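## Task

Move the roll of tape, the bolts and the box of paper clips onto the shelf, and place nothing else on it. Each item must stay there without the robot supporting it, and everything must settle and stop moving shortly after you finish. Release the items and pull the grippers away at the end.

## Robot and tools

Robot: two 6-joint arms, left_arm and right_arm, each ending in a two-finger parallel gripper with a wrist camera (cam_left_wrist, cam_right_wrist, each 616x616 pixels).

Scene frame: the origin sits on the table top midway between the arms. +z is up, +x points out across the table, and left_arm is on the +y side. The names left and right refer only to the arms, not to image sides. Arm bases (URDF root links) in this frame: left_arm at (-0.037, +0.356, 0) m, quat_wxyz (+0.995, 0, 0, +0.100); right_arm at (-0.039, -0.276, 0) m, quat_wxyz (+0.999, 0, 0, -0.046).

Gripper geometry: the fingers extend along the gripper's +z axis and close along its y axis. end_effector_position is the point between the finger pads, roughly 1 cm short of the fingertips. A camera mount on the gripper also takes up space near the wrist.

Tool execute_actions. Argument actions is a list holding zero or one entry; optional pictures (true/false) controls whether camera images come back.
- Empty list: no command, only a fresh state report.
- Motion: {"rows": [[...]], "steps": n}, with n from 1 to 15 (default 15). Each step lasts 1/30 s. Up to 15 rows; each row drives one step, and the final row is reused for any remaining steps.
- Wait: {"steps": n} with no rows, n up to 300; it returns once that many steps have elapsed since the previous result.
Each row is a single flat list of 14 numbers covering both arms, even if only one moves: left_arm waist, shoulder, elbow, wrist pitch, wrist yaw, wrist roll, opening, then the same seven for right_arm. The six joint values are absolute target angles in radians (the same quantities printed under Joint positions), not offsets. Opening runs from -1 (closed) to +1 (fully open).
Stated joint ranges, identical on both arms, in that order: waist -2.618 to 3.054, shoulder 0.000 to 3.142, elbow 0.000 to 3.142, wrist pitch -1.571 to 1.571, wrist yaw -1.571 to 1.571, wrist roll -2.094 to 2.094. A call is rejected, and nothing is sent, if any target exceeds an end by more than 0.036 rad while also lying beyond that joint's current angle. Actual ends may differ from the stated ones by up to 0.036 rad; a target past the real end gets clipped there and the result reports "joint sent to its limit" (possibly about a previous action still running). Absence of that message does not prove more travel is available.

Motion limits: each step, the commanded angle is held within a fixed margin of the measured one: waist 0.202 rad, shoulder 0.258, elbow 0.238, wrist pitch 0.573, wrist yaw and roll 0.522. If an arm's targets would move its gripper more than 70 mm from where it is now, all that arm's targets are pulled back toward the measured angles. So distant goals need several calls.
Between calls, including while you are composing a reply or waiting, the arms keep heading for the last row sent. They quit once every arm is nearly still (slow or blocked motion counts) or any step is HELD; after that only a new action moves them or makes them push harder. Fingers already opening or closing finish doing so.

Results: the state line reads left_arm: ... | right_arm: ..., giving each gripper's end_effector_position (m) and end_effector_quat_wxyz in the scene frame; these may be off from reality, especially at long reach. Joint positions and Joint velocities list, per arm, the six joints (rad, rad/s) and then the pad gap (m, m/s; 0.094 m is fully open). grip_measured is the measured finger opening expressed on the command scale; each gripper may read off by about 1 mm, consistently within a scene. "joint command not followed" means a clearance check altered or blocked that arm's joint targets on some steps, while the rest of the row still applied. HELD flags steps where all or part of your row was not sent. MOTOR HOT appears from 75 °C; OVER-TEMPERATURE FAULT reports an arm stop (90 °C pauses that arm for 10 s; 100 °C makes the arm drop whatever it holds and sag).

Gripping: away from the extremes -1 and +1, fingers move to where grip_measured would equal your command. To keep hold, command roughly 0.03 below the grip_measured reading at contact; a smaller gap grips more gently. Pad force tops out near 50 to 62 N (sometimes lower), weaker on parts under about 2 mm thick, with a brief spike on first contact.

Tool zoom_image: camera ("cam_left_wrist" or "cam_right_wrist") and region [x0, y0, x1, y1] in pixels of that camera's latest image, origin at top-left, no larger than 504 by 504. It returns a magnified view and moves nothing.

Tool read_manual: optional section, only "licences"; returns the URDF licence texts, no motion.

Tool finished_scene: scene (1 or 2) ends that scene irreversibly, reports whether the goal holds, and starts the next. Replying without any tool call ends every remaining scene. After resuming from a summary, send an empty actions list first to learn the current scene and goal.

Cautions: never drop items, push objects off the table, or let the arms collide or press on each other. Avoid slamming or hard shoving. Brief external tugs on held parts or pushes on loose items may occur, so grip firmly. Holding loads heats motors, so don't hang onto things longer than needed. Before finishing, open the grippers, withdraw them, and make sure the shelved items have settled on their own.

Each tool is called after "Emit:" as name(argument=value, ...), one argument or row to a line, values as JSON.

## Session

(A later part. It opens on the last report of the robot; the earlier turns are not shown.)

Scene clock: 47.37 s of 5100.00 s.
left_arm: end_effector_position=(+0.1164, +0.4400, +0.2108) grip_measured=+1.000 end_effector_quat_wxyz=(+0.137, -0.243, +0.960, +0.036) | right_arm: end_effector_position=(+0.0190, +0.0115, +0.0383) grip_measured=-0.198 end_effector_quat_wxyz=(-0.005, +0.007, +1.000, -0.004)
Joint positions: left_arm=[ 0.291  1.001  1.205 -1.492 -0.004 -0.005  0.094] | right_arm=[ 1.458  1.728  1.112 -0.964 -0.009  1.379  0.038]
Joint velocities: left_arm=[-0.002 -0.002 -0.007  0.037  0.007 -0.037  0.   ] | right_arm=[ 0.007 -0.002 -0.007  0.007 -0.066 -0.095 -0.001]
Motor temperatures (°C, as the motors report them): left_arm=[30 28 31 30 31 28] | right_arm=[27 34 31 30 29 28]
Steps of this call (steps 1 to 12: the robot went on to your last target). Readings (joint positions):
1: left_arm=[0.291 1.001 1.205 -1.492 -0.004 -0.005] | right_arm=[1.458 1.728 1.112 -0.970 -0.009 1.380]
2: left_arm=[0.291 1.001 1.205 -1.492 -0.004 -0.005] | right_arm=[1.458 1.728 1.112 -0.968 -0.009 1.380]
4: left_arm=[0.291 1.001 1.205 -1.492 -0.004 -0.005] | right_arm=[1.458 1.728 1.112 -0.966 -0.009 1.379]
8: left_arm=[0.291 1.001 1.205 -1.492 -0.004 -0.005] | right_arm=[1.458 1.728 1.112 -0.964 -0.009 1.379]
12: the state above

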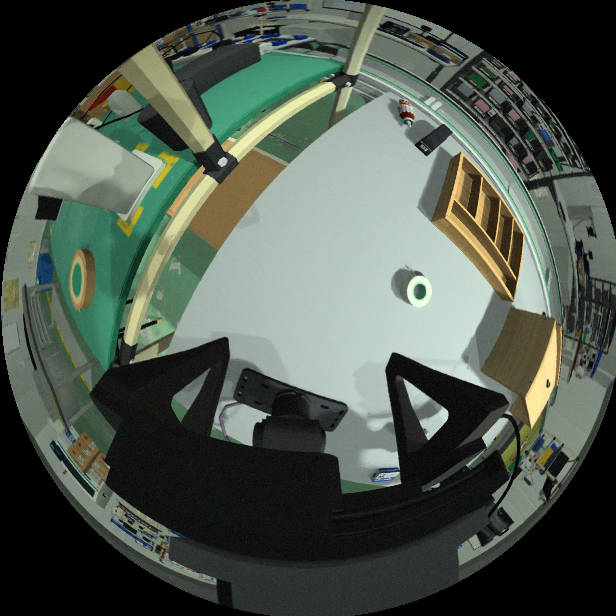

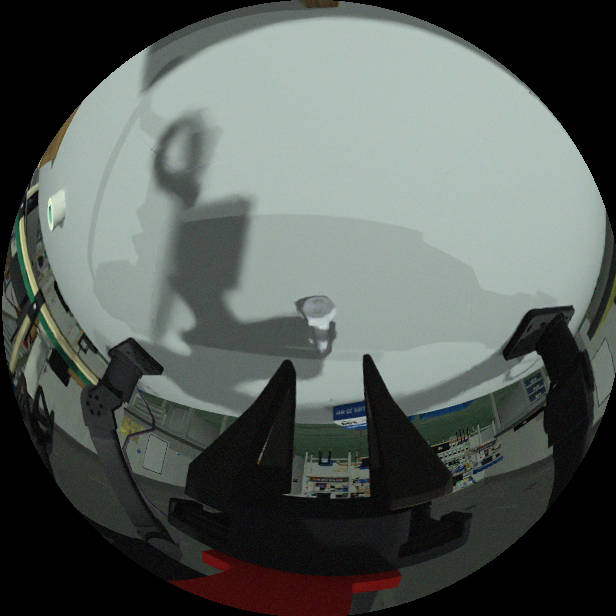

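Emit:
execute_actions(
  actions=[
    {"rows":[[0.3,1.0,1.2,-1.5,0,0,1,1.435,1.79,1.059,-0.84,0,1.35,-0.2]],"steps":15},
  ],
  pictures=false,
)

Emit:
execute_actions(
  actions=[
    {"steps":10},
  ],
)

Scene clock: 48.67 s of 5100.00 s.
left_arm: end_effector_position=(+0.1164, +0.4400, +0.2108) grip_measured=+1.000 end_effector_quat_wxyz=(+0.137, -0.243, +0.960, +0.036) | right_arm: end_effector_position=(+0.0253, +0.0204, +0.0126) grip_measured=-0.198 end_effector_quat_wxyz=(-0.003, +0.005, +1.000, +0.005)
Joint positions: left_arm=[ 0.291  1.001  1.205 -1.492 -0.004 -0.005  0.094] | right_arm=[ 1.443  1.789  1.074 -0.847 -0.009  1.36   0.038]
Joint velocities: left_arm=[-0.022 -0.012 -0.017 -0.022  0.037 -0.051  0.   ] | right_arm=[-0.007 -0.022 -0.012  0.037  0.037 -0.022 -0.001]
Motor temperatures (°C, as the motors report them): left_arm=[30 28 31 30 31 28] | right_arm=[27 34 31 30 29 28]
Steps of this call (steps 1 to 15: the robot went on to your last target; steps 16 to 24: nothing new was sent; steps 25 to 39: all 15 steps of this action). Readings (joint positions):
25: left_arm=[0.291 1.001 1.205 -1.492 -0.004 -0.005] | right_arm=[1.456 1.732 1.107 -0.949 -0.009 1.376]
26: left_arm=[0.291 1.001 1.205 -1.492 -0.004 -0.005] | right_arm=[1.453 1.741 1.102 -0.927 -0.009 1.372]
28: left_arm=[0.291 1.001 1.205 -1.492 -0.004 -0.005] | right_arm=[1.446 1.767 1.091 -0.891 -0.009 1.367]
32: left_arm=[0.291 1.001 1.205 -1.492 -0.004 -0.005] | right_arm=[1.443 1.789 1.074 -0.864 -0.009 1.362]
39: the state above

Scene clock: 49.00 s of 5100.00 s.
left_arm: end_effector_position=(+0.1164, +0.4400, +0.2108) grip_measured=+1.000 end_effector_quat_wxyz=(+0.137, -0.243, +0.960, +0.036) | right_arm: end_effector_position=(+0.0255, +0.0213, +0.0126) grip_measured=-0.198 end_effector_quat_wxyz=(-0.003, +0.004, +1.000, +0.007)
Joint positions: left_arm=[ 0.291  1.001  1.205 -1.492 -0.004 -0.005  0.094] | right_arm=[ 1.443  1.789  1.074 -0.843 -0.009  1.359  0.038]
Joint velocities: left_arm=[-0.002  0.007 -0.002  0.022 -0.037 -0.051  0.   ] | right_arm=[ 0.002  0.007 -0.007  0.022  0.007  0.037 -0.   ]
Motor temperatures (°C, as the motors report them): left_arm=[30 28 31 30 31 28] | right_arm=[27 34 31 30 29 28]
Steps of this call (steps 1 to 10: the robot went on to your last target). Readings (joint positions):
1: left_arm=[0.291 1.001 1.205 -1.492 -0.004 -0.005] | right_arm=[1.443 1.789 1.074 -0.846 -0.009 1.360]
2: left_arm=[0.291 1.001 1.205 -1.492 -0.004 -0.005] | right_arm=[1.443 1.789 1.074 -0.845 -0.009 1.359]
4: left_arm=[0.291 1.001 1.205 -1.492 -0.004 -0.005] | right_arm=[1.443 1.789 1.074 -0.845 -0.009 1.359]
8: left_arm=[0.291 1.001 1.205 -1.492 -0.004 -0.005] | right_arm=[1.443 1.789 1.074 -0.844 -0.009 1.359]
10: the state above

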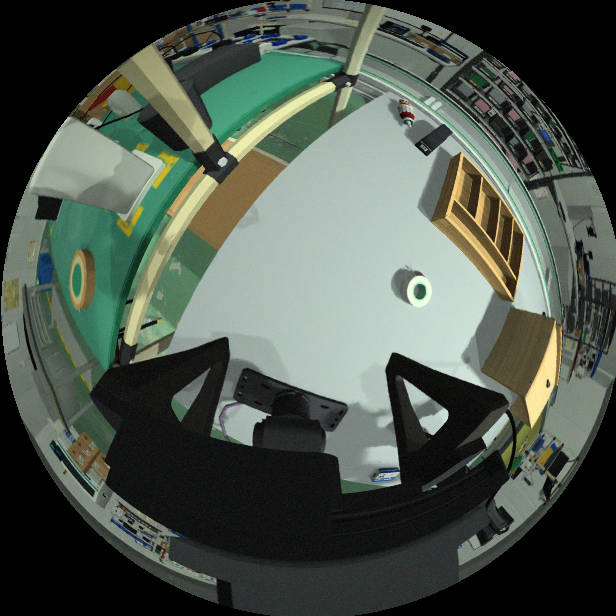

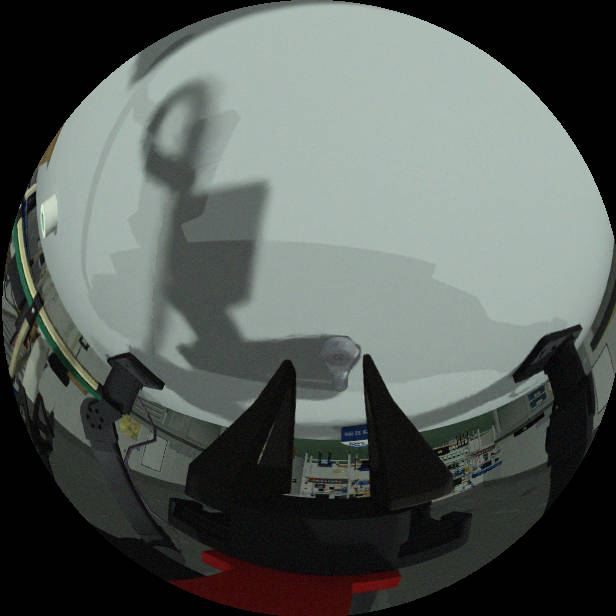

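Fine; lower slightly and close.

Emit:
execute_actions(
  actions=[
    {"rows":[[0.3,1.0,1.2,-1.5,0,0,1,1.435,1.785,1.035,-0.82,0,1.35,-0.2],[0.3,1.0,1.2,-1.5,0,0,1,1.435,1.785,1.035,-0.82,0,1.35,-0.2],[0.3,1.0,1.2,-1.5,0,0,1,1.435,1.785,1.035,-0.82,0,1.35,-0.2],[0.3,1.0,1.2,-1.5,0,0,1,1.435,1.785,1.035,-0.82,0,1.35,-0.2],[0.3,1.0,1.2,-1.5,0,0,1,1.435,1.785,1.035,-0.82,0,1.35,-0.2],[0.3,1.0,1.2,-1.5,0,0,1,1.435,1.785,1.035,-0.82,0,1.35,-0.92]],"steps":15},
  ],
)

Emit:
execute_actions(
  actions=[
    {"rows":[[0.3,1.0,1.2,-1.5,0,0,1,1.3,1.4,1.5,-1.55,0,1.35,-0.92]],"steps":15},
  ],
)

Scene clock: 50.67 s of 5100.00 s.
left_arm: end_effector_position=(+0.1164, +0.4400, +0.2108) grip_measured=+1.000 end_effector_quat_wxyz=(+0.137, -0.243, +0.960, +0.036) | right_arm: end_effector_position=(+0.0247, +0.0184, +0.0094) grip_measured=-0.858 end_effector_quat_wxyz=(-0.004, +0.004, +1.000, +0.006)
Joint positions: left_arm=[ 0.291  1.001  1.205 -1.492 -0.004 -0.005  0.094] | right_arm=[ 1.443  1.786  1.056 -0.83  -0.01   1.358  0.007]
Joint velocities: left_arm=[ 0.002 -0.007 -0.002 -0.066  0.022  0.007  0.   ] | right_arm=[-0.002 -0.007 -0.007  0.037 -0.066  0.007  0.   ]
Motor temperatures (°C, as the motors report them): left_arm=[30 28 31 30 31 28] | right_arm=[27 34 31 30 29 28]
Steps of this call (steps 1 to 15: the robot went on to your last target; steps 16 to 35: nothing new was sent; steps 36 to 50: all 15 steps of this action). Readings (joint positions):
36: left_arm=[0.291 1.001 1.205 -1.492 -0.004 -0.005] | right_arm=[1.443 1.789 1.072 -0.839 -0.009 1.359]
37: left_arm=[0.291 1.001 1.205 -1.492 -0.004 -0.005] | right_arm=[1.443 1.789 1.068 -0.834 -0.009 1.359]
39: left_arm=[0.291 1.001 1.205 -1.492 -0.004 -0.005] | right_arm=[1.443 1.789 1.060 -0.830 -0.009 1.359]
43: left_arm=[0.291 1.001 1.205 -1.492 -0.004 -0.005] | right_arm=[1.443 1.789 1.056 -0.830 -0.011 1.358]
50: the state above

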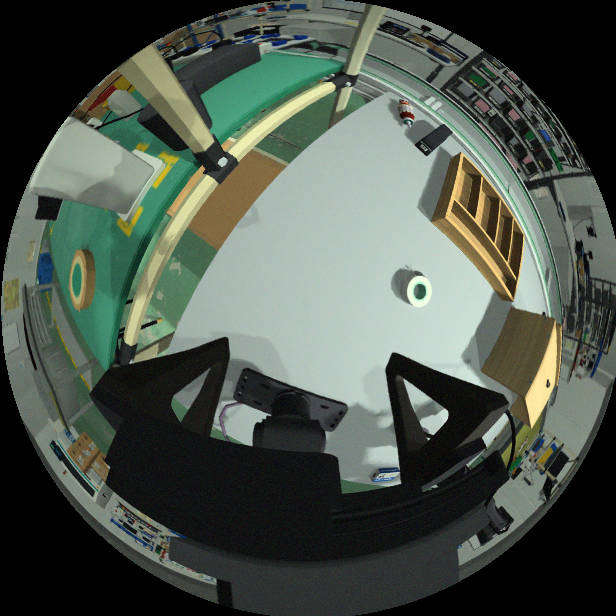

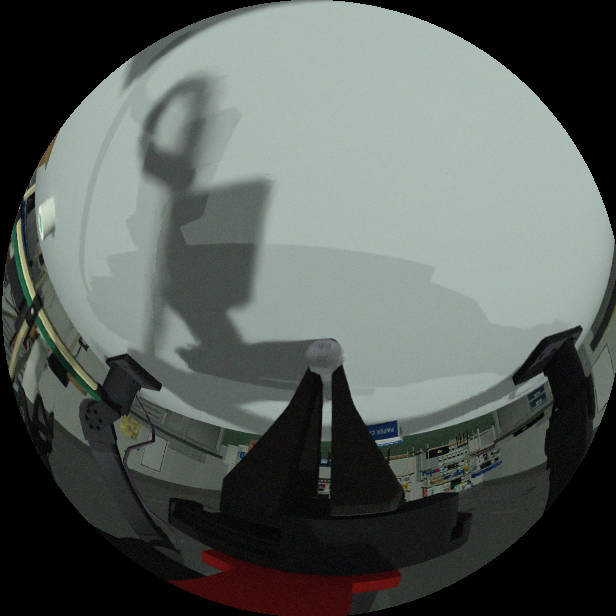

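Scene clock: 51.17 s of 5100.00 s.
left_arm: end_effector_position=(+0.1164, +0.4400, +0.2108) grip_measured=+1.000 end_effector_quat_wxyz=(+0.137, -0.243, +0.960, +0.036) | right_arm: end_effector_position=(+0.0505, -0.0249, +0.2285) grip_measured=-0.858 end_effector_quat_wxyz=(+0.028, +0.069, +0.989, +0.126)
Joint positions: left_arm=[ 0.291  1.001  1.205 -1.492 -0.004 -0.005  0.094] | right_arm=[ 1.308  1.373  1.503 -1.443 -0.017  1.357  0.007]
Joint velocities: left_arm=[-0.002 -0.002  0.022  0.066 -0.051  0.051  0.   ] | right_arm=[-0.017 -0.11  -0.027 -0.769 -0.051  0.037 -0.001]
Motor temperatures (°C, as the motors report them): left_arm=[30 28 32 30 31 28] | right_arm=[27 34 31 30 29 28]
Steps of this call (steps 1 to 15: all 15 steps of this action). Readings (joint positions):
1: left_arm=[0.291 1.001 1.205 -1.492 -0.004 -0.005] | right_arm=[1.435 1.777 1.070 -0.866 -0.016 1.357]
2: left_arm=[0.291 1.001 1.205 -1.492 -0.004 -0.005] | right_arm=[1.420 1.758 1.090 -0.925 -0.019 1.357]
4: left_arm=[0.291 1.001 1.205 -1.492 -0.004 -0.005] | right_arm=[1.382 1.693 1.145 -1.035 -0.019 1.357]
8: left_arm=[0.291 1.001 1.205 -1.492 -0.004 -0.005] | right_arm=[1.332 1.541 1.296 -1.210 -0.019 1.357]
15: the state above

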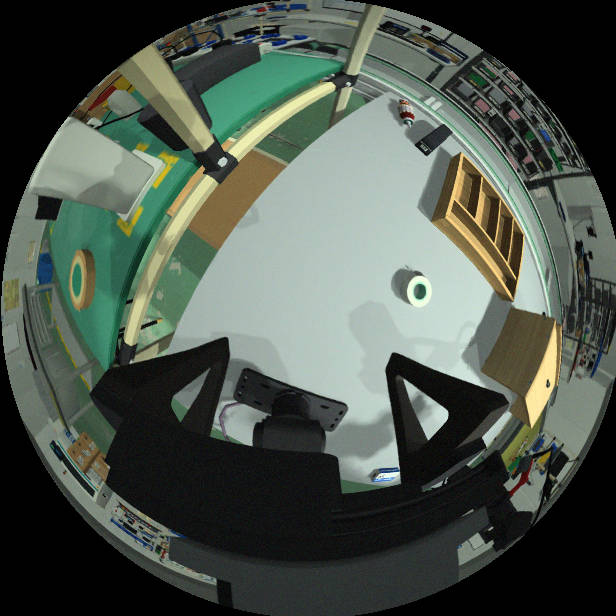

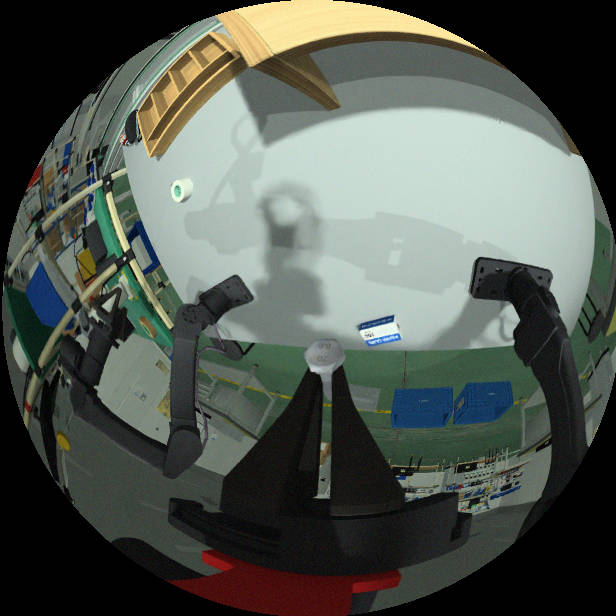

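Emit:
execute_actions(
  actions=[
    {"rows":[[0.3,1.0,1.2,-1.5,0,0,1,0.45,1.5,1.8,-1.56,0,0,-0.92]],"steps":15},
  ],
  pictures=false,
)

Emit:
execute_actions(
  actions=[
    {"rows":[[0.3,1.0,1.2,-1.5,0,0,1,0.45,1.95,2.12,-1.55,0,-1.0,-0.92]],"steps":15},
  ],
  pictures=false,
)

Emit:
execute_actions(
  actions=[
    {"rows":[[0.3,1.0,1.2,-1.5,0,0,1,0.45,1.98,2.06,-1.51,0,-1.0,-0.92]],"steps":15},
  ],
)

Scene clock: 53.10 s of 5100.00 s.
left_arm: end_effector_position=(+0.1164, +0.4400, +0.2108) grip_measured=+1.000 end_effector_quat_wxyz=(+0.137, -0.243, +0.960, +0.036) | right_arm: end_effector_position=(+0.2420, -0.1755, +0.2681) grip_measured=-0.857 end_effector_quat_wxyz=(+0.149, -0.103, +0.983, +0.032)
Joint positions: left_arm=[ 0.291  1.001  1.205 -1.492 -0.004 -0.005  0.094] | right_arm=[ 0.44   1.508  1.777 -1.535  0.009  0.136  0.007]
Joint velocities: left_arm=[-0.002  0.007  0.002 -0.007 -0.037  0.037  0.   ] | right_arm=[-0.012 -0.012  0.007 -0.183 -0.007 -0.872 -0.001]
Motor temperatures (°C, as the motors report them): left_arm=[30 28 32 30 31 28] | right_arm=[27 33 31 30 29 28]
Steps of this call (steps 1 to 30: the robot went on to your last target; steps 31 to 43: nothing new was sent; steps 44 to 58: all 15 steps of this action). Readings (joint positions):
44: left_arm=[0.291 1.001 1.205 -1.492 -0.004 -0.005] | right_arm=[1.278 1.415 1.541 -1.564 -0.034 1.274]
45: left_arm=[0.291 1.001 1.205 -1.492 -0.004 -0.005] | right_arm=[1.219 1.447 1.607 -1.578 -0.039 1.181]
47: left_arm=[0.291 1.001 1.205 -1.492 -0.004 -0.005] | right_arm=[1.079 1.496 1.722 -1.548 -0.037 0.984]
51: left_arm=[0.291 1.001 1.205 -1.492 -0.004 -0.005] | right_arm=[0.777 1.507 1.777 -1.516 -0.026 0.582]
58: the state above

Scene clock: 53.60 s of 5100.00 s.
left_arm: end_effector_position=(+0.1164, +0.4400, +0.2108) grip_measured=+1.000 end_effector_quat_wxyz=(+0.137, -0.243, +0.960, +0.036) | right_arm: end_effector_position=(+0.3395, -0.1400, +0.2050) grip_measured=-0.857 end_effector_quat_wxyz=(+0.077, -0.588, +0.805, -0.027)
Joint positions: left_arm=[ 0.291  1.001  1.205 -1.492 -0.004 -0.005  0.094] | right_arm=[ 0.44   1.984  2.107 -1.531  0.008 -0.916  0.007]
Joint velocities: left_arm=[-0.002 -0.002 -0.017 -0.051 -0.051  0.007  0.   ] | right_arm=[ 0.002 -0.31  -0.007 -0.022 -0.066 -0.52  -0.   ]
Motor temperatures (°C, as the motors report them): left_arm=[30 28 32 30 31 28] | right_arm=[27 34 31 30 29 28]
Steps of this call (steps 1 to 15: all 15 steps of this action). Readings (joint positions):
1: left_arm=[0.291 1.001 1.205 -1.492 -0.004 -0.005] | right_arm=[0.440 1.547 1.828 -1.575 0.008 0.047]
2: left_arm=[0.291 1.001 1.205 -1.492 -0.004 -0.005] | right_arm=[0.440 1.609 1.916 -1.577 0.008 -0.051]
4: left_arm=[0.291 1.001 1.205 -1.492 -0.004 -0.005] | right_arm=[0.440 1.748 2.062 -1.548 0.008 -0.232]
8: left_arm=[0.291 1.001 1.205 -1.492 -0.004 -0.005] | right_arm=[0.440 1.949 2.107 -1.513 0.008 -0.622]
15: the state above

Scene clock: 54.10 s of 5100.00 s.
left_arm: end_effector_position=(+0.1164, +0.4400, +0.2108) grip_measured=+1.000 end_effector_quat_wxyz=(+0.137, -0.243, +0.960, +0.036) | right_arm: end_effector_position=(+0.3370, -0.1410, +0.2004) grip_measured=-0.857 end_effector_quat_wxyz=(+0.071, -0.618, +0.783, -0.028)
Joint positions: left_arm=[ 0.291  1.001  1.205 -1.492 -0.004 -0.005  0.094] | right_arm=[ 0.44   1.975  2.077 -1.52   0.008 -0.99   0.007]
Joint velocities: left_arm=[-0.002  0.002 -0.022  0.022  0.007  0.051  0.   ] | right_arm=[-0.022  0.017  0.002 -0.051 -0.037 -0.007  0.   ]
Motor temperatures (°C, as the motors report them): left_arm=[30 28 32 30 31 28] | right_arm=[27 34 31 30 29 28]
Steps of this call (steps 1 to 15: all 15 steps of this action). Readings (joint positions):
1: left_arm=[0.291 1.001 1.205 -1.492 -0.004 -0.005] | right_arm=[0.440 1.976 2.105 -1.530 0.008 -0.932]
2: left_arm=[0.291 1.001 1.205 -1.492 -0.004 -0.005] | right_arm=[0.440 1.970 2.102 -1.529 0.008 -0.944]
4: left_arm=[0.291 1.001 1.205 -1.492 -0.004 -0.005] | right_arm=[0.440 1.969 2.094 -1.525 0.008 -0.962]
8: left_arm=[0.291 1.001 1.205 -1.492 -0.004 -0.005] | right_arm=[0.440 1.974 2.078 -1.523 0.008 -0.980]
15: the state above

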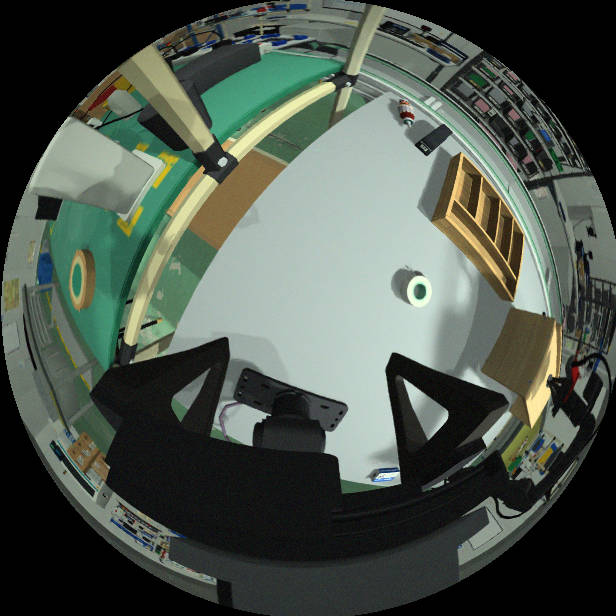

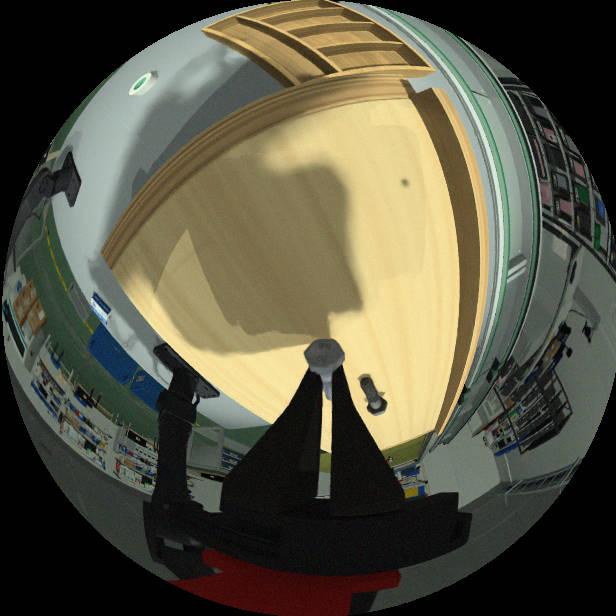

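Emit:
execute_actions(
  actions=[
    {"rows":[[0.3,1.0,1.2,-1.5,0,0,1,0.45,1.99,2.0,-1.5,0,-1.0,-0.92]],"steps":15},
  ],
  pictures=false,
)

Emit:
execute_actions(
  actions=[
    {"rows":[[0.3,1.0,1.2,-1.5,0,0,1,0.45,1.99,2.0,-1.5,0,-1.0,-0.2]],"steps":12},
  ],
)

Emit:
execute_actions(
  actions=[
    {"rows":[[0.3,1.0,1.2,-1.5,0,0,1,0.45,1.7,1.95,-1.56,0,-1.0,0.4]],"steps":15},
  ],
)

Scene clock: 55.63 s of 5100.00 s.
left_arm: end_effector_position=(+0.1164, +0.4400, +0.2108) grip_measured=+1.000 end_effector_quat_wxyz=(+0.137, -0.243, +0.960, +0.036) | right_arm: end_effector_position=(+0.3325, -0.1421, +0.1872) grip_measured=-0.857 end_effector_quat_wxyz=(+0.054, -0.620, +0.782, -0.023)
Joint positions: left_arm=[ 0.291  1.001  1.205 -1.492 -0.004 -0.005  0.094] | right_arm=[ 0.441  1.976  2.028 -1.505  0.008 -0.993  0.007]
Joint velocities: left_arm=[-0.007 -0.002  0.002 -0.007  0.007  0.051  0.   ] | right_arm=[-0.002 -0.002  0.002 -0.007  0.066 -0.007  0.   ]
Motor temperatures (°C, as the motors report them): left_arm=[30 28 32 30 31 28] | right_arm=[27 34 31 30 29 28]
Steps of this call (steps 1 to 15: the robot went on to your last target; steps 16 to 31: nothing new was sent; steps 32 to 46: all 15 steps of this action). Readings (joint positions):
32: left_arm=[0.291 1.001 1.205 -1.492 -0.004 -0.005] | right_arm=[0.440 1.974 2.067 -1.513 0.008 -0.993]
33: left_arm=[0.291 1.001 1.205 -1.492 -0.004 -0.005] | right_arm=[0.440 1.974 2.055 -1.510 0.008 -0.993]
35: left_arm=[0.291 1.001 1.205 -1.492 -0.004 -0.005] | right_arm=[0.440 1.978 2.030 -1.509 0.008 -0.993]
39: left_arm=[0.291 1.001 1.205 -1.492 -0.004 -0.005] | right_arm=[0.441 1.976 2.028 -1.505 0.008 -0.993]
46: the state above

Scene clock: 56.03 s of 5100.00 s.
left_arm: end_effector_position=(+0.1164, +0.4400, +0.2108) grip_measured=+1.000 end_effector_quat_wxyz=(+0.137, -0.243, +0.960, +0.036) | right_arm: end_effector_position=(+0.3329, -0.1420, +0.1861) grip_measured=-0.202 end_effector_quat_wxyz=(+0.053, -0.620, +0.782, -0.022)
Joint positions: left_arm=[ 0.291  1.001  1.205 -1.492 -0.004 -0.005  0.094] | right_arm=[ 0.441  1.979  2.028 -1.505  0.008 -0.993  0.037]
Joint velocities: left_arm=[ 0.012  0.007 -0.007  0.022 -0.066 -0.051  0.   ] | right_arm=[ 0.007  0.007  0.007  0.066 -0.051  0.037 -0.001]
Motor temperatures (°C, as the motors report them): left_arm=[30 28 32 30 31 28] | right_arm=[27 34 31 30 29 28]
Steps of this call (steps 1 to 12: all 12 steps of this action). Readings (joint positions):
1: left_arm=[0.291 1.001 1.205 -1.492 -0.004 -0.005] | right_arm=[0.441 1.976 2.028 -1.505 0.008 -0.993]
2: left_arm=[0.291 1.001 1.205 -1.492 -0.004 -0.005] | right_arm=[0.441 1.976 2.028 -1.505 0.008 -0.993]
4: left_arm=[0.291 1.001 1.205 -1.492 -0.004 -0.005] | right_arm=[0.441 1.979 2.028 -1.505 0.008 -0.993]
8: left_arm=[0.291 1.001 1.205 -1.492 -0.004 -0.005] | right_arm=[0.441 1.979 2.028 -1.505 0.008 -0.993]
12: the state above

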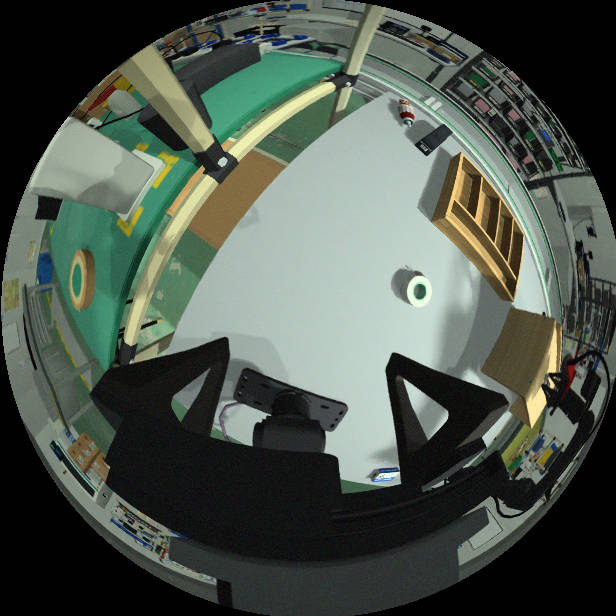

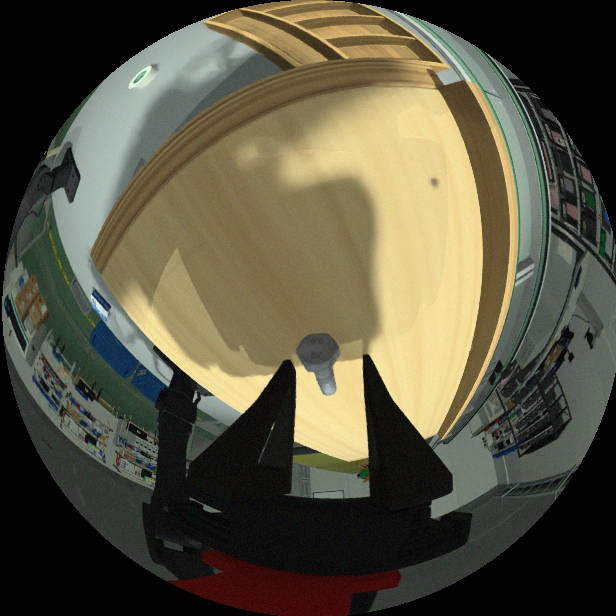

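Scene clock: 56.53 s of 5100.00 s.
left_arm: end_effector_position=(+0.1164, +0.4400, +0.2108) grip_measured=+1.000 end_effector_quat_wxyz=(+0.137, -0.243, +0.960, +0.036) | right_arm: end_effector_position=(+0.2828, -0.1603, +0.2643) grip_measured=+0.398 end_effector_quat_wxyz=(+0.133, -0.615, +0.775, -0.050)
Joint positions: left_arm=[ 0.291  1.001  1.205 -1.492 -0.004 -0.005  0.094] | right_arm=[ 0.441  1.689  1.954 -1.55   0.01  -0.995  0.066]
Joint velocities: left_arm=[ 0.002  0.007  0.007 -0.037  0.007 -0.066  0.   ] | right_arm=[-0.017  0.208 -0.007 -0.081  0.037  0.007  0.   ]
Motor temperatures (°C, as the motors report them): left_arm=[30 28 32 30 31 28] | right_arm=[27 34 31 30 29 28]
Steps of this call (steps 1 to 15: all 15 steps of this action). Readings (joint positions):
1: left_arm=[0.291 1.001 1.205 -1.492 -0.004 -0.005] | right_arm=[0.441 1.956 2.010 -1.492 0.010 -0.993]
2: left_arm=[0.291 1.001 1.205 -1.492 -0.004 -0.005] | right_arm=[0.441 1.922 1.983 -1.490 0.010 -0.993]
4: left_arm=[0.291 1.001 1.205 -1.492 -0.004 -0.005] | right_arm=[0.441 1.833 1.955 -1.511 0.010 -0.993]
8: left_arm=[0.291 1.001 1.205 -1.492 -0.004 -0.005] | right_arm=[0.441 1.678 1.954 -1.535 0.010 -0.994]
15: the state above

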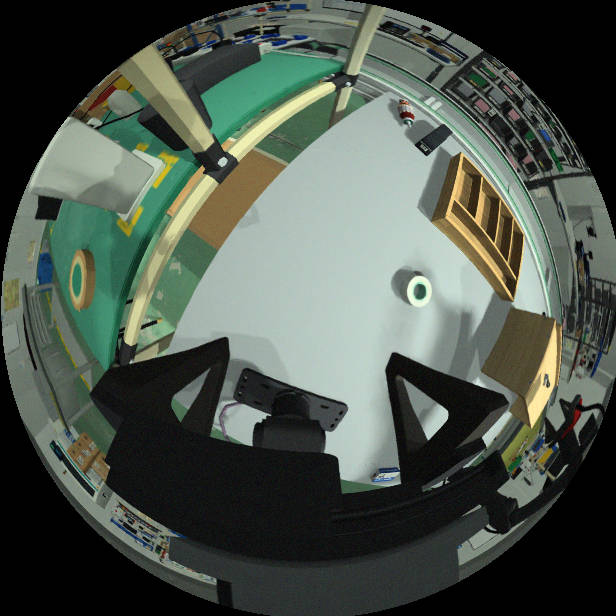

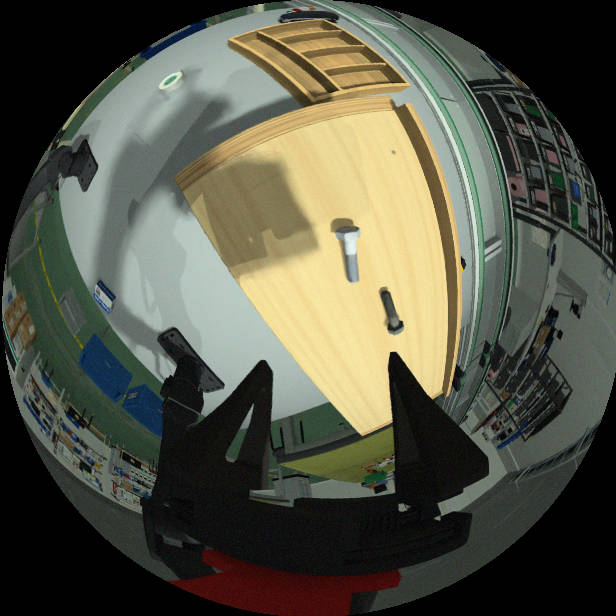

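Emit:
execute_actions(
  actions=[
    {"rows":[[0.3,1.0,1.2,-1.5,0,0,1,1.6,1.3,1.5,-1.55,0,0,0.4]],"steps":15},
  ],
  pictures=false,
)

Emit:
execute_actions(
  actions=[
    {"steps":12},
  ],
  pictures=false,
)

Emit:
execute_actions(
  actions=[
    {"rows":[[0.3,1.0,1.2,-1.5,0,0,1,1.886,1.51,1.096,-1.157,0,0,0.4]],"steps":15},
  ],
  pictures=false,
)

Emit:
execute_actions(
  actions=[
    {"steps":10},
  ],
)

Scene clock: 58.90 s of 5100.00 s.
left_arm: end_effector_position=(+0.1164, +0.4400, +0.2108) grip_measured=+1.000 end_effector_quat_wxyz=(+0.137, -0.243, +0.960, +0.036) | right_arm: end_effector_position=(+0.0118, -0.0456, +0.2437) grip_measured=+0.398 end_effector_quat_wxyz=(-0.100, +0.651, -0.749, -0.071)
Joint positions: left_arm=[ 0.291  1.001  1.205 -1.492 -0.004 -0.005  0.094] | right_arm=[ 1.448  1.301  1.519 -1.544  0.005 -0.076  0.066]
Joint velocities: left_arm=[0.007 0.007 0.007 0.037 0.022 0.022 0.   ] | right_arm=[ 2.137  0.007 -0.046 -0.037 -0.066  0.403 -0.   ]
Motor temperatures (°C, as the motors report them): left_arm=[30 28 32 30 31 28] | right_arm=[27 34 31 30 29 28]
Steps of this call (steps 1 to 30: the robot went on to your last target; steps 31 to 56: nothing new was sent; steps 57 to 71: all 15 steps of this action). Readings (joint positions):
57: left_arm=[0.291 1.001 1.205 -1.492 -0.004 -0.005] | right_arm=[0.460 1.671 1.911 -1.522 0.020 -0.927]
58: left_arm=[0.291 1.001 1.205 -1.492 -0.004 -0.005] | right_arm=[0.498 1.624 1.842 -1.503 0.026 -0.849]
60: left_arm=[0.291 1.001 1.205 -1.492 -0.004 -0.005] | right_arm=[0.611 1.511 1.708 -1.504 0.024 -0.700]
64: left_arm=[0.291 1.001 1.205 -1.492 -0.004 -0.005] | right_arm=[0.910 1.319 1.537 -1.544 0.012 -0.337]
71: the state above

Scene clock: 59.30 s of 5100.00 s.
left_arm: end_effector_position=(+0.1164, +0.4400, +0.2108) grip_measured=+1.000 end_effector_quat_wxyz=(+0.137, -0.243, +0.960, +0.036) | right_arm: end_effector_position=(-0.0258, -0.0406, +0.2432) grip_measured=+0.398 end_effector_quat_wxyz=(-0.086, +0.683, -0.720, -0.086)
Joint positions: left_arm=[ 0.291  1.001  1.205 -1.492 -0.004 -0.005  0.094] | right_arm=[ 1.597  1.301  1.518 -1.543 -0.011 -0.013  0.066]
Joint velocities: left_arm=[-0.012 -0.007 -0.007 -0.037  0.007 -0.022  0.   ] | right_arm=[-0.002 -0.002 -0.012  0.007 -0.081  0.022 -0.   ]
Motor temperatures (°C, as the motors report them): left_arm=[30 28 32 30 31 28] | right_arm=[27 34 31 30 29 28]
Steps of this call (steps 1 to 12: the robot went on to your last target). Readings (joint positions):
1: left_arm=[0.291 1.001 1.205 -1.492 -0.004 -0.005] | right_arm=[1.516 1.301 1.519 -1.543 0.001 -0.064]
2: left_arm=[0.291 1.001 1.205 -1.492 -0.004 -0.005] | right_arm=[1.563 1.301 1.518 -1.543 -0.006 -0.054]
4: left_arm=[0.291 1.001 1.205 -1.492 -0.004 -0.005] | right_arm=[1.597 1.301 1.518 -1.543 -0.011 -0.040]
8: left_arm=[0.291 1.001 1.205 -1.492 -0.004 -0.005] | right_arm=[1.597 1.301 1.518 -1.543 -0.011 -0.021]
12: the state above

Scene clock: 59.80 s of 5100.00 s.
left_arm: end_effector_position=(+0.1164, +0.4400, +0.2108) grip_measured=+1.000 end_effector_quat_wxyz=(+0.137, -0.243, +0.960, +0.036) | right_arm: end_effector_position=(-0.0917, -0.0452, +0.0818) grip_measured=+0.398 end_effector_quat_wxyz=(+0.025, +0.783, -0.621, +0.030)
Joint positions: left_arm=[ 0.291  1.001  1.205 -1.492 -0.004 -0.005  0.094] | right_arm=[ 1.884  1.533  1.081 -1.197 -0.002 -0.01   0.066]
Joint velocities: left_arm=[ 0.002 -0.012  0.002 -0.007 -0.022 -0.037  0.   ] | right_arm=[-0.002 -0.154 -0.007  0.198 -0.051 -0.037 -0.   ]
Motor temperatures (°C, as the motors report them): left_arm=[30 28 32 30 31 28] | right_arm=[27 34 31 30 29 28]
Steps of this call (steps 1 to 15: all 15 steps of this action). Readings (joint positions):
1: left_arm=[0.291 1.001 1.205 -1.492 -0.004 -0.005] | right_arm=[1.614 1.307 1.504 -1.521 -0.002 -0.011]
2: left_arm=[0.291 1.001 1.205 -1.492 -0.004 -0.005] | right_arm=[1.647 1.317 1.479 -1.485 0.000 -0.011]
4: left_arm=[0.291 1.001 1.205 -1.492 -0.004 -0.005] | right_arm=[1.724 1.366 1.413 -1.410 0.002 -0.011]
8: left_arm=[0.291 1.001 1.205 -1.492 -0.004 -0.005] | right_arm=[1.853 1.483 1.201 -1.251 0.001 -0.011]
15: the state above

Scene clock: 60.13 s of 5100.00 s.
left_arm: end_effector_position=(+0.1164, +0.4400, +0.2108) grip_measured=+1.000 end_effector_quat_wxyz=(+0.137, -0.243, +0.960, +0.036) | right_arm: end_effector_position=(-0.0931, -0.0387, +0.0831) grip_measured=+0.398 end_effector_quat_wxyz=(+0.015, +0.783, -0.622, +0.017)
Joint positions: left_arm=[ 0.291  1.001  1.205 -1.492 -0.004 -0.005  0.094] | right_arm=[ 1.884  1.525  1.081 -1.171 -0.002 -0.009  0.066]
Joint velocities: left_arm=[-0.002  0.012 -0.002  0.066 -0.066  0.037  0.   ] | right_arm=[ 0.002 -0.002 -0.002  0.051 -0.022 -0.007 -0.   ]
Motor temperatures (°C, as the motors report them): left_arm=[30 28 32 30 31 28] | right_arm=[27 33 31 30 29 28]
Steps of this call (steps 1 to 10: the robot went on to your last target). Readings (joint positions):
1: left_arm=[0.291 1.001 1.205 -1.492 -0.004 -0.005] | right_arm=[1.884 1.529 1.081 -1.191 -0.002 -0.010]
2: left_arm=[0.291 1.001 1.205 -1.492 -0.004 -0.005] | right_arm=[1.884 1.526 1.081 -1.186 -0.002 -0.009]
4: left_arm=[0.291 1.001 1.205 -1.492 -0.004 -0.005] | right_arm=[1.884 1.525 1.081 -1.179 -0.002 -0.009]
8: left_arm=[0.291 1.001 1.205 -1.492 -0.004 -0.005] | right_arm=[1.884 1.525 1.081 -1.173 -0.002 -0.009]
10: the state above

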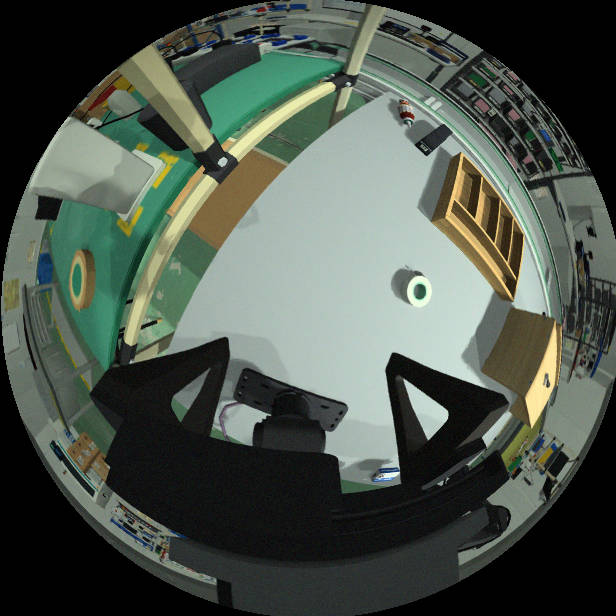

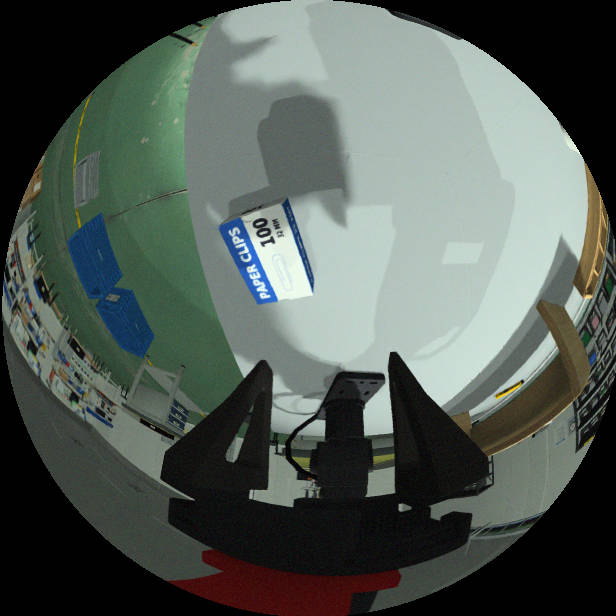

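Emit:
execute_actions(
  actions=[
    {"rows":[[0.3,1.0,1.2,-1.5,0,0,1,2.06,1.675,1.143,-1.04,0,-0.17,0.7]],"steps":15},
  ],
  pictures=false,
)

Emit:
execute_actions(
  actions=[
    {"steps":10},
  ],
)

Scene clock: 61.63 s of 5100.00 s.
left_arm: end_effector_position=(+0.1164, +0.4400, +0.2108) grip_measured=+1.000 end_effector_quat_wxyz=(+0.137, -0.243, +0.960, +0.036) | right_arm: end_effector_position=(-0.1489, -0.0213, +0.0525) grip_measured=+0.698 end_effector_quat_wxyz=(+0.015, +0.875, -0.484, +0.018)
Joint positions: left_arm=[ 0.291  1.001  1.205 -1.492 -0.004 -0.005  0.094] | right_arm=[ 2.067  1.687  1.123 -1.054 -0.002 -0.156  0.08 ]
Joint velocities: left_arm=[ 0.002  0.017  0.017  0.022  0.022 -0.022  0.   ] | right_arm=[-0.027 -0.012  0.002 -0.007  0.007 -0.051 -0.001]
Motor temperatures (°C, as the motors report them): left_arm=[30 28 32 30 31 28] | right_arm=[27 33 32 30 29 28]
Steps of this call (steps 1 to 30: the robot went on to your last target; steps 31 to 45: all 15 steps of this action). Readings (joint positions):
31: left_arm=[0.291 1.001 1.205 -1.492 -0.004 -0.005] | right_arm=[1.907 1.543 1.090 -1.168 0.011 -0.031]
32: left_arm=[0.291 1.001 1.205 -1.492 -0.004 -0.005] | right_arm=[1.951 1.575 1.106 -1.154 0.016 -0.056]
34: left_arm=[0.291 1.001 1.205 -1.492 -0.004 -0.005] | right_arm=[2.034 1.644 1.123 -1.098 0.008 -0.096]
38: left_arm=[0.291 1.001 1.205 -1.492 -0.004 -0.005] | right_arm=[2.068 1.687 1.123 -1.063 -0.002 -0.137]
45: the state above

Scene clock: 61.97 s of 5100.00 s.
left_arm: end_effector_position=(+0.1164, +0.4400, +0.2108) grip_measured=+1.000 end_effector_quat_wxyz=(+0.137, -0.243, +0.960, +0.036) | right_arm: end_effector_position=(-0.1490, -0.0209, +0.0525) grip_measured=+0.698 end_effector_quat_wxyz=(+0.015, +0.876, -0.482, +0.017)
Joint positions: left_arm=[ 0.291  1.001  1.205 -1.492 -0.004 -0.005  0.094] | right_arm=[ 2.067  1.687  1.123 -1.053 -0.002 -0.161  0.08 ]
Joint velocities: left_arm=[-0.012  0.002 -0.002 -0.051  0.007  0.007  0.   ] | right_arm=[ 0.002 -0.007 -0.007  0.051 -0.051  0.022 -0.001]
Motor temperatures (°C, as the motors report them): left_arm=[30 28 32 30 31 28] | right_arm=[27 33 32 30 29 28]
Steps of this call (steps 1 to 10: the robot went on to your last target). Readings (joint positions):
1: left_arm=[0.291 1.001 1.205 -1.492 -0.004 -0.005] | right_arm=[2.067 1.687 1.123 -1.054 -0.002 -0.158]
2: left_arm=[0.291 1.001 1.205 -1.492 -0.004 -0.005] | right_arm=[2.067 1.687 1.123 -1.054 -0.002 -0.158]
4: left_arm=[0.291 1.001 1.205 -1.492 -0.004 -0.005] | right_arm=[2.067 1.687 1.123 -1.053 -0.002 -0.159]
8: left_arm=[0.291 1.001 1.205 -1.492 -0.004 -0.005] | right_arm=[2.067 1.687 1.123 -1.053 -0.002 -0.161]
10: the state above

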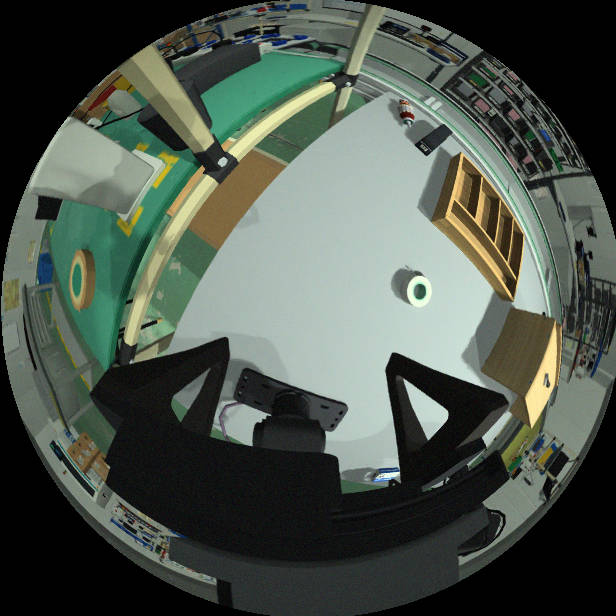

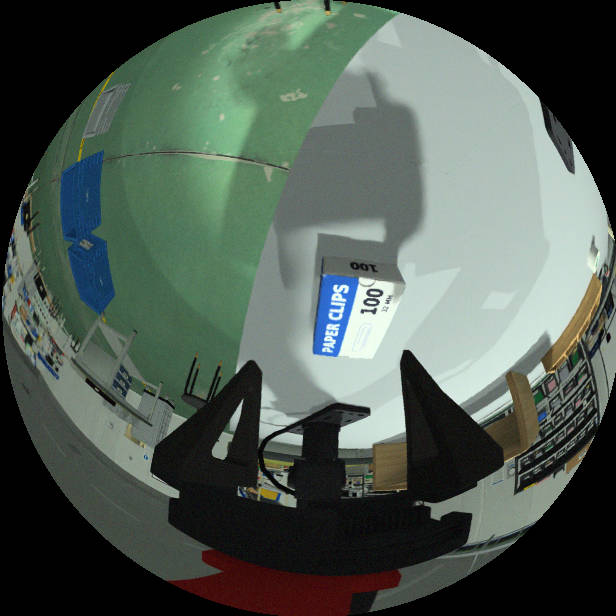

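Emit:
execute_actions(
  actions=[
    {"rows":[[0.3,1.0,1.2,-1.5,0,0,1,2.0,1.687,1.123,-1.04,0,-0.08,0.7],[0.3,1.0,1.2,-1.5,0,0,1,2.0,1.687,1.123,-1.04,0,-0.08,0.7],[0.3,1.0,1.2,-1.5,0,0,1,2.0,1.687,1.123,-1.04,0,-0.08,0.7],[0.3,1.0,1.2,-1.5,0,0,1,2.0,1.687,1.123,-1.04,0,-0.08,0.7],[0.3,1.0,1.2,-1.5,0,0,1,2.0,1.687,1.123,-1.04,0,-0.08,0.7],[0.3,1.0,1.2,-1.5,0,0,1,2.0,1.76,1.06,-0.875,0,-0.08,0.7]],"steps":15},
  ],
  pictures=false,
)

Emit:
execute_actions(
  actions=[
    {"steps":10},
  ],
)

Scene clock: 64.20 s of 5100.00 s.
left_arm: end_effector_position=(+0.1164, +0.4400, +0.2108) grip_measured=+1.000 end_effector_quat_wxyz=(+0.137, -0.243, +0.960, +0.036) | right_arm: end_effector_position=(-0.1363, -0.0029, +0.0195) grip_measured=+0.698 end_effector_quat_wxyz=(+0.010, +0.841, -0.540, +0.010)
Joint positions: left_arm=[ 0.291  1.001  1.205 -1.492 -0.004 -0.005  0.094] | right_arm=[ 2.002  1.763  1.072 -0.908 -0.003 -0.091  0.08 ]
Joint velocities: left_arm=[-0.002  0.012 -0.002 -0.037 -0.037  0.007  0.   ] | right_arm=[ 0.007 -0.017 -0.002  0.095 -0.081 -0.051 -0.001]
Motor temperatures (°C, as the motors report them): left_arm=[30 28 32 30 31 28] | right_arm=[27 33 32 30 29 28]
Steps of this call (steps 1 to 15: the robot went on to your last target; steps 16 to 52: nothing new was sent; steps 53 to 67: all 15 steps of this action). Readings (joint positions):
53: left_arm=[0.291 1.001 1.205 -1.492 -0.004 -0.005] | right_arm=[2.060 1.687 1.123 -1.053 -0.005 -0.151]
54: left_arm=[0.291 1.001 1.205 -1.492 -0.004 -0.005] | right_arm=[2.046 1.687 1.123 -1.052 -0.006 -0.139]
56: left_arm=[0.291 1.001 1.205 -1.492 -0.004 -0.005] | right_arm=[2.016 1.687 1.123 -1.052 -0.005 -0.120]
60: left_arm=[0.291 1.001 1.205 -1.492 -0.004 -0.005] | right_arm=[2.002 1.718 1.101 -0.975 -0.003 -0.101]
67: the state above

Scene clock: 64.53 s of 5100.00 s.
left_arm: end_effector_position=(+0.1164, +0.4400, +0.2108) grip_measured=+1.000 end_effector_quat_wxyz=(+0.137, -0.243, +0.960, +0.036) | right_arm: end_effector_position=(-0.1379, +0.0016, +0.0194) grip_measured=+0.698 end_effector_quat_wxyz=(+0.004, +0.841, -0.541, +0.002)
Joint positions: left_arm=[ 0.291  1.001  1.205 -1.492 -0.004 -0.005  0.094] | right_arm=[ 2.002  1.763  1.072 -0.889 -0.003 -0.089  0.08 ]
Joint velocities: left_arm=[-0.002 -0.002 -0.002 -0.051  0.037 -0.007  0.   ] | right_arm=[ 0.007  0.012 -0.007 -0.007 -0.007 -0.051 -0.001]
Motor temperatures (°C, as the motors report them): left_arm=[30 28 32 30 31 28] | right_arm=[27 33 32 30 29 28]
Steps of this call (steps 1 to 10: the robot went on to your last target). Readings (joint positions):
1: left_arm=[0.291 1.001 1.205 -1.492 -0.004 -0.005] | right_arm=[2.002 1.763 1.072 -0.903 -0.003 -0.091]
2: left_arm=[0.291 1.001 1.205 -1.492 -0.004 -0.005] | right_arm=[2.002 1.763 1.072 -0.899 -0.003 -0.090]
4: left_arm=[0.291 1.001 1.205 -1.492 -0.004 -0.005] | right_arm=[2.002 1.763 1.072 -0.895 -0.003 -0.090]
8: left_arm=[0.291 1.001 1.205 -1.492 -0.004 -0.005] | right_arm=[2.002 1.763 1.072 -0.890 -0.003 -0.089]
10: the state above

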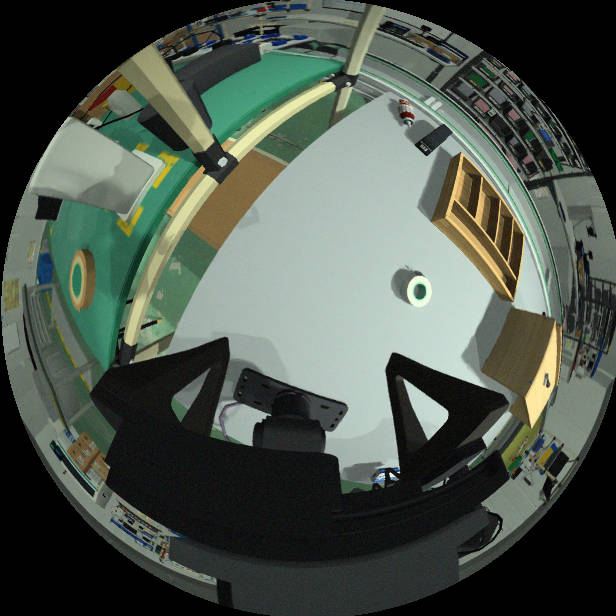

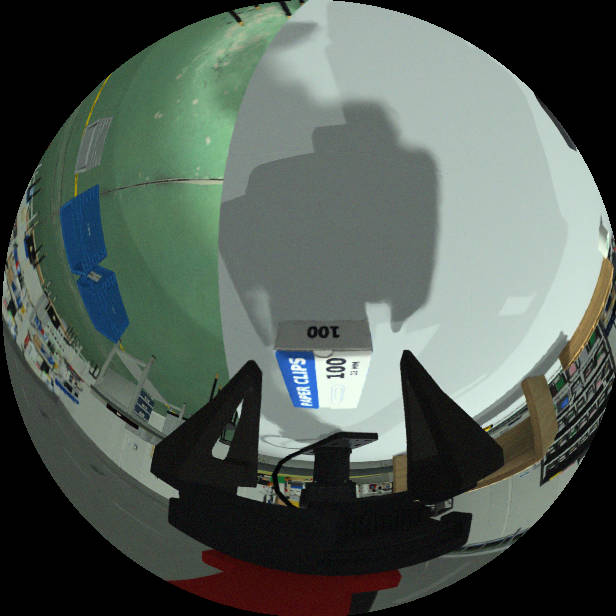

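Centered.

Emit:
execute_actions(
  actions=[
    {"rows":[[0.3,1.0,1.2,-1.5,0,0,1,2.0,1.76,1.06,-0.875,0,-0.08,-0.09]],"steps":15},
  ],
)

Scene clock: 65.33 s of 5100.00 s.
left_arm: end_effector_position=(+0.1164, +0.4400, +0.2108) grip_measured=+1.000 end_effector_quat_wxyz=(+0.137, -0.243, +0.960, +0.036) | right_arm: end_effector_position=(-0.1380, +0.0020, +0.0194) grip_measured=-0.062 end_effector_quat_wxyz=(+0.004, +0.841, -0.542, +0.002)
Joint positions: left_arm=[ 0.291  1.001  1.205 -1.492 -0.004 -0.005  0.094] | right_arm=[ 2.002  1.763  1.072 -0.887 -0.003 -0.088  0.044]
Joint velocities: left_arm=[ 0.002  0.002 -0.007 -0.007  0.007  0.022  0.   ] | right_arm=[ 0.012 -0.002  0.012  0.037 -0.007 -0.022 -0.001]
Motor temperatures (°C, as the motors report them): left_arm=[30 28 32 30 31 28] | right_arm=[27 33 32 30 29 28]
Steps of this call (steps 1 to 9: the robot went on to your last target; steps 10 to 24: all 15 steps of this action). Readings (joint positions):
10: left_arm=[0.291 1.001 1.205 -1.492 -0.004 -0.005] | right_arm=[2.002 1.763 1.072 -0.888 -0.003 -0.089]
11: left_arm=[0.291 1.001 1.205 -1.492 -0.004 -0.005] | right_arm=[2.002 1.763 1.072 -0.888 -0.003 -0.089]
13: left_arm=[0.291 1.001 1.205 -1.492 -0.004 -0.005] | right_arm=[2.002 1.763 1.072 -0.887 -0.003 -0.088]
17: left_arm=[0.291 1.001 1.205 -1.492 -0.004 -0.005] | right_arm=[2.002 1.763 1.072 -0.887 -0.003 -0.088]
24: the state above

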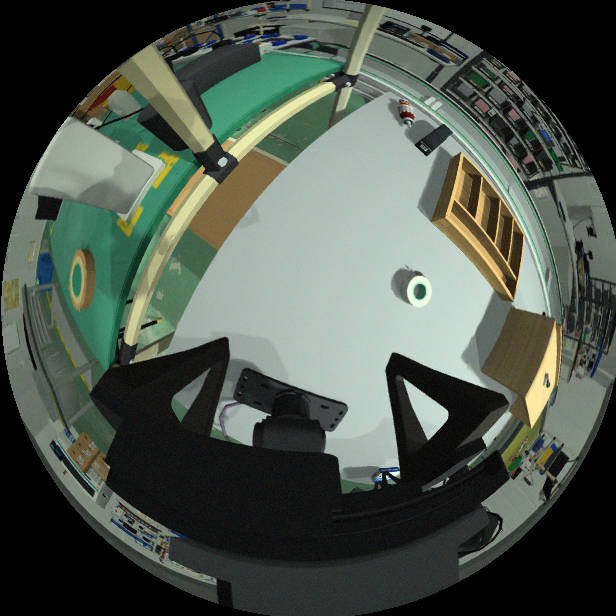

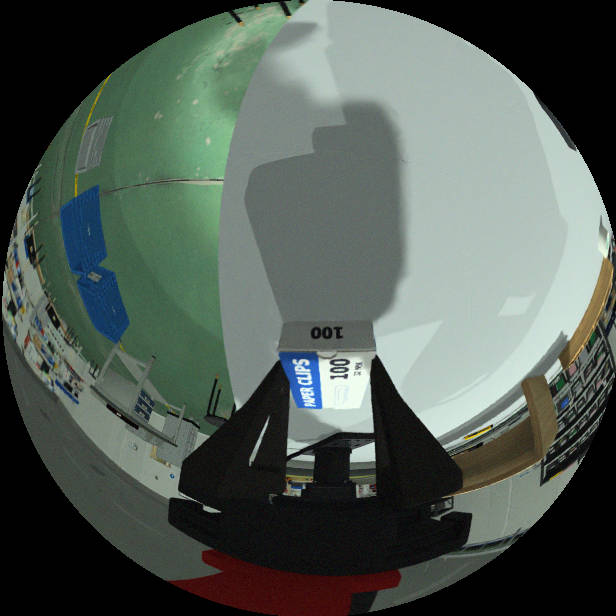

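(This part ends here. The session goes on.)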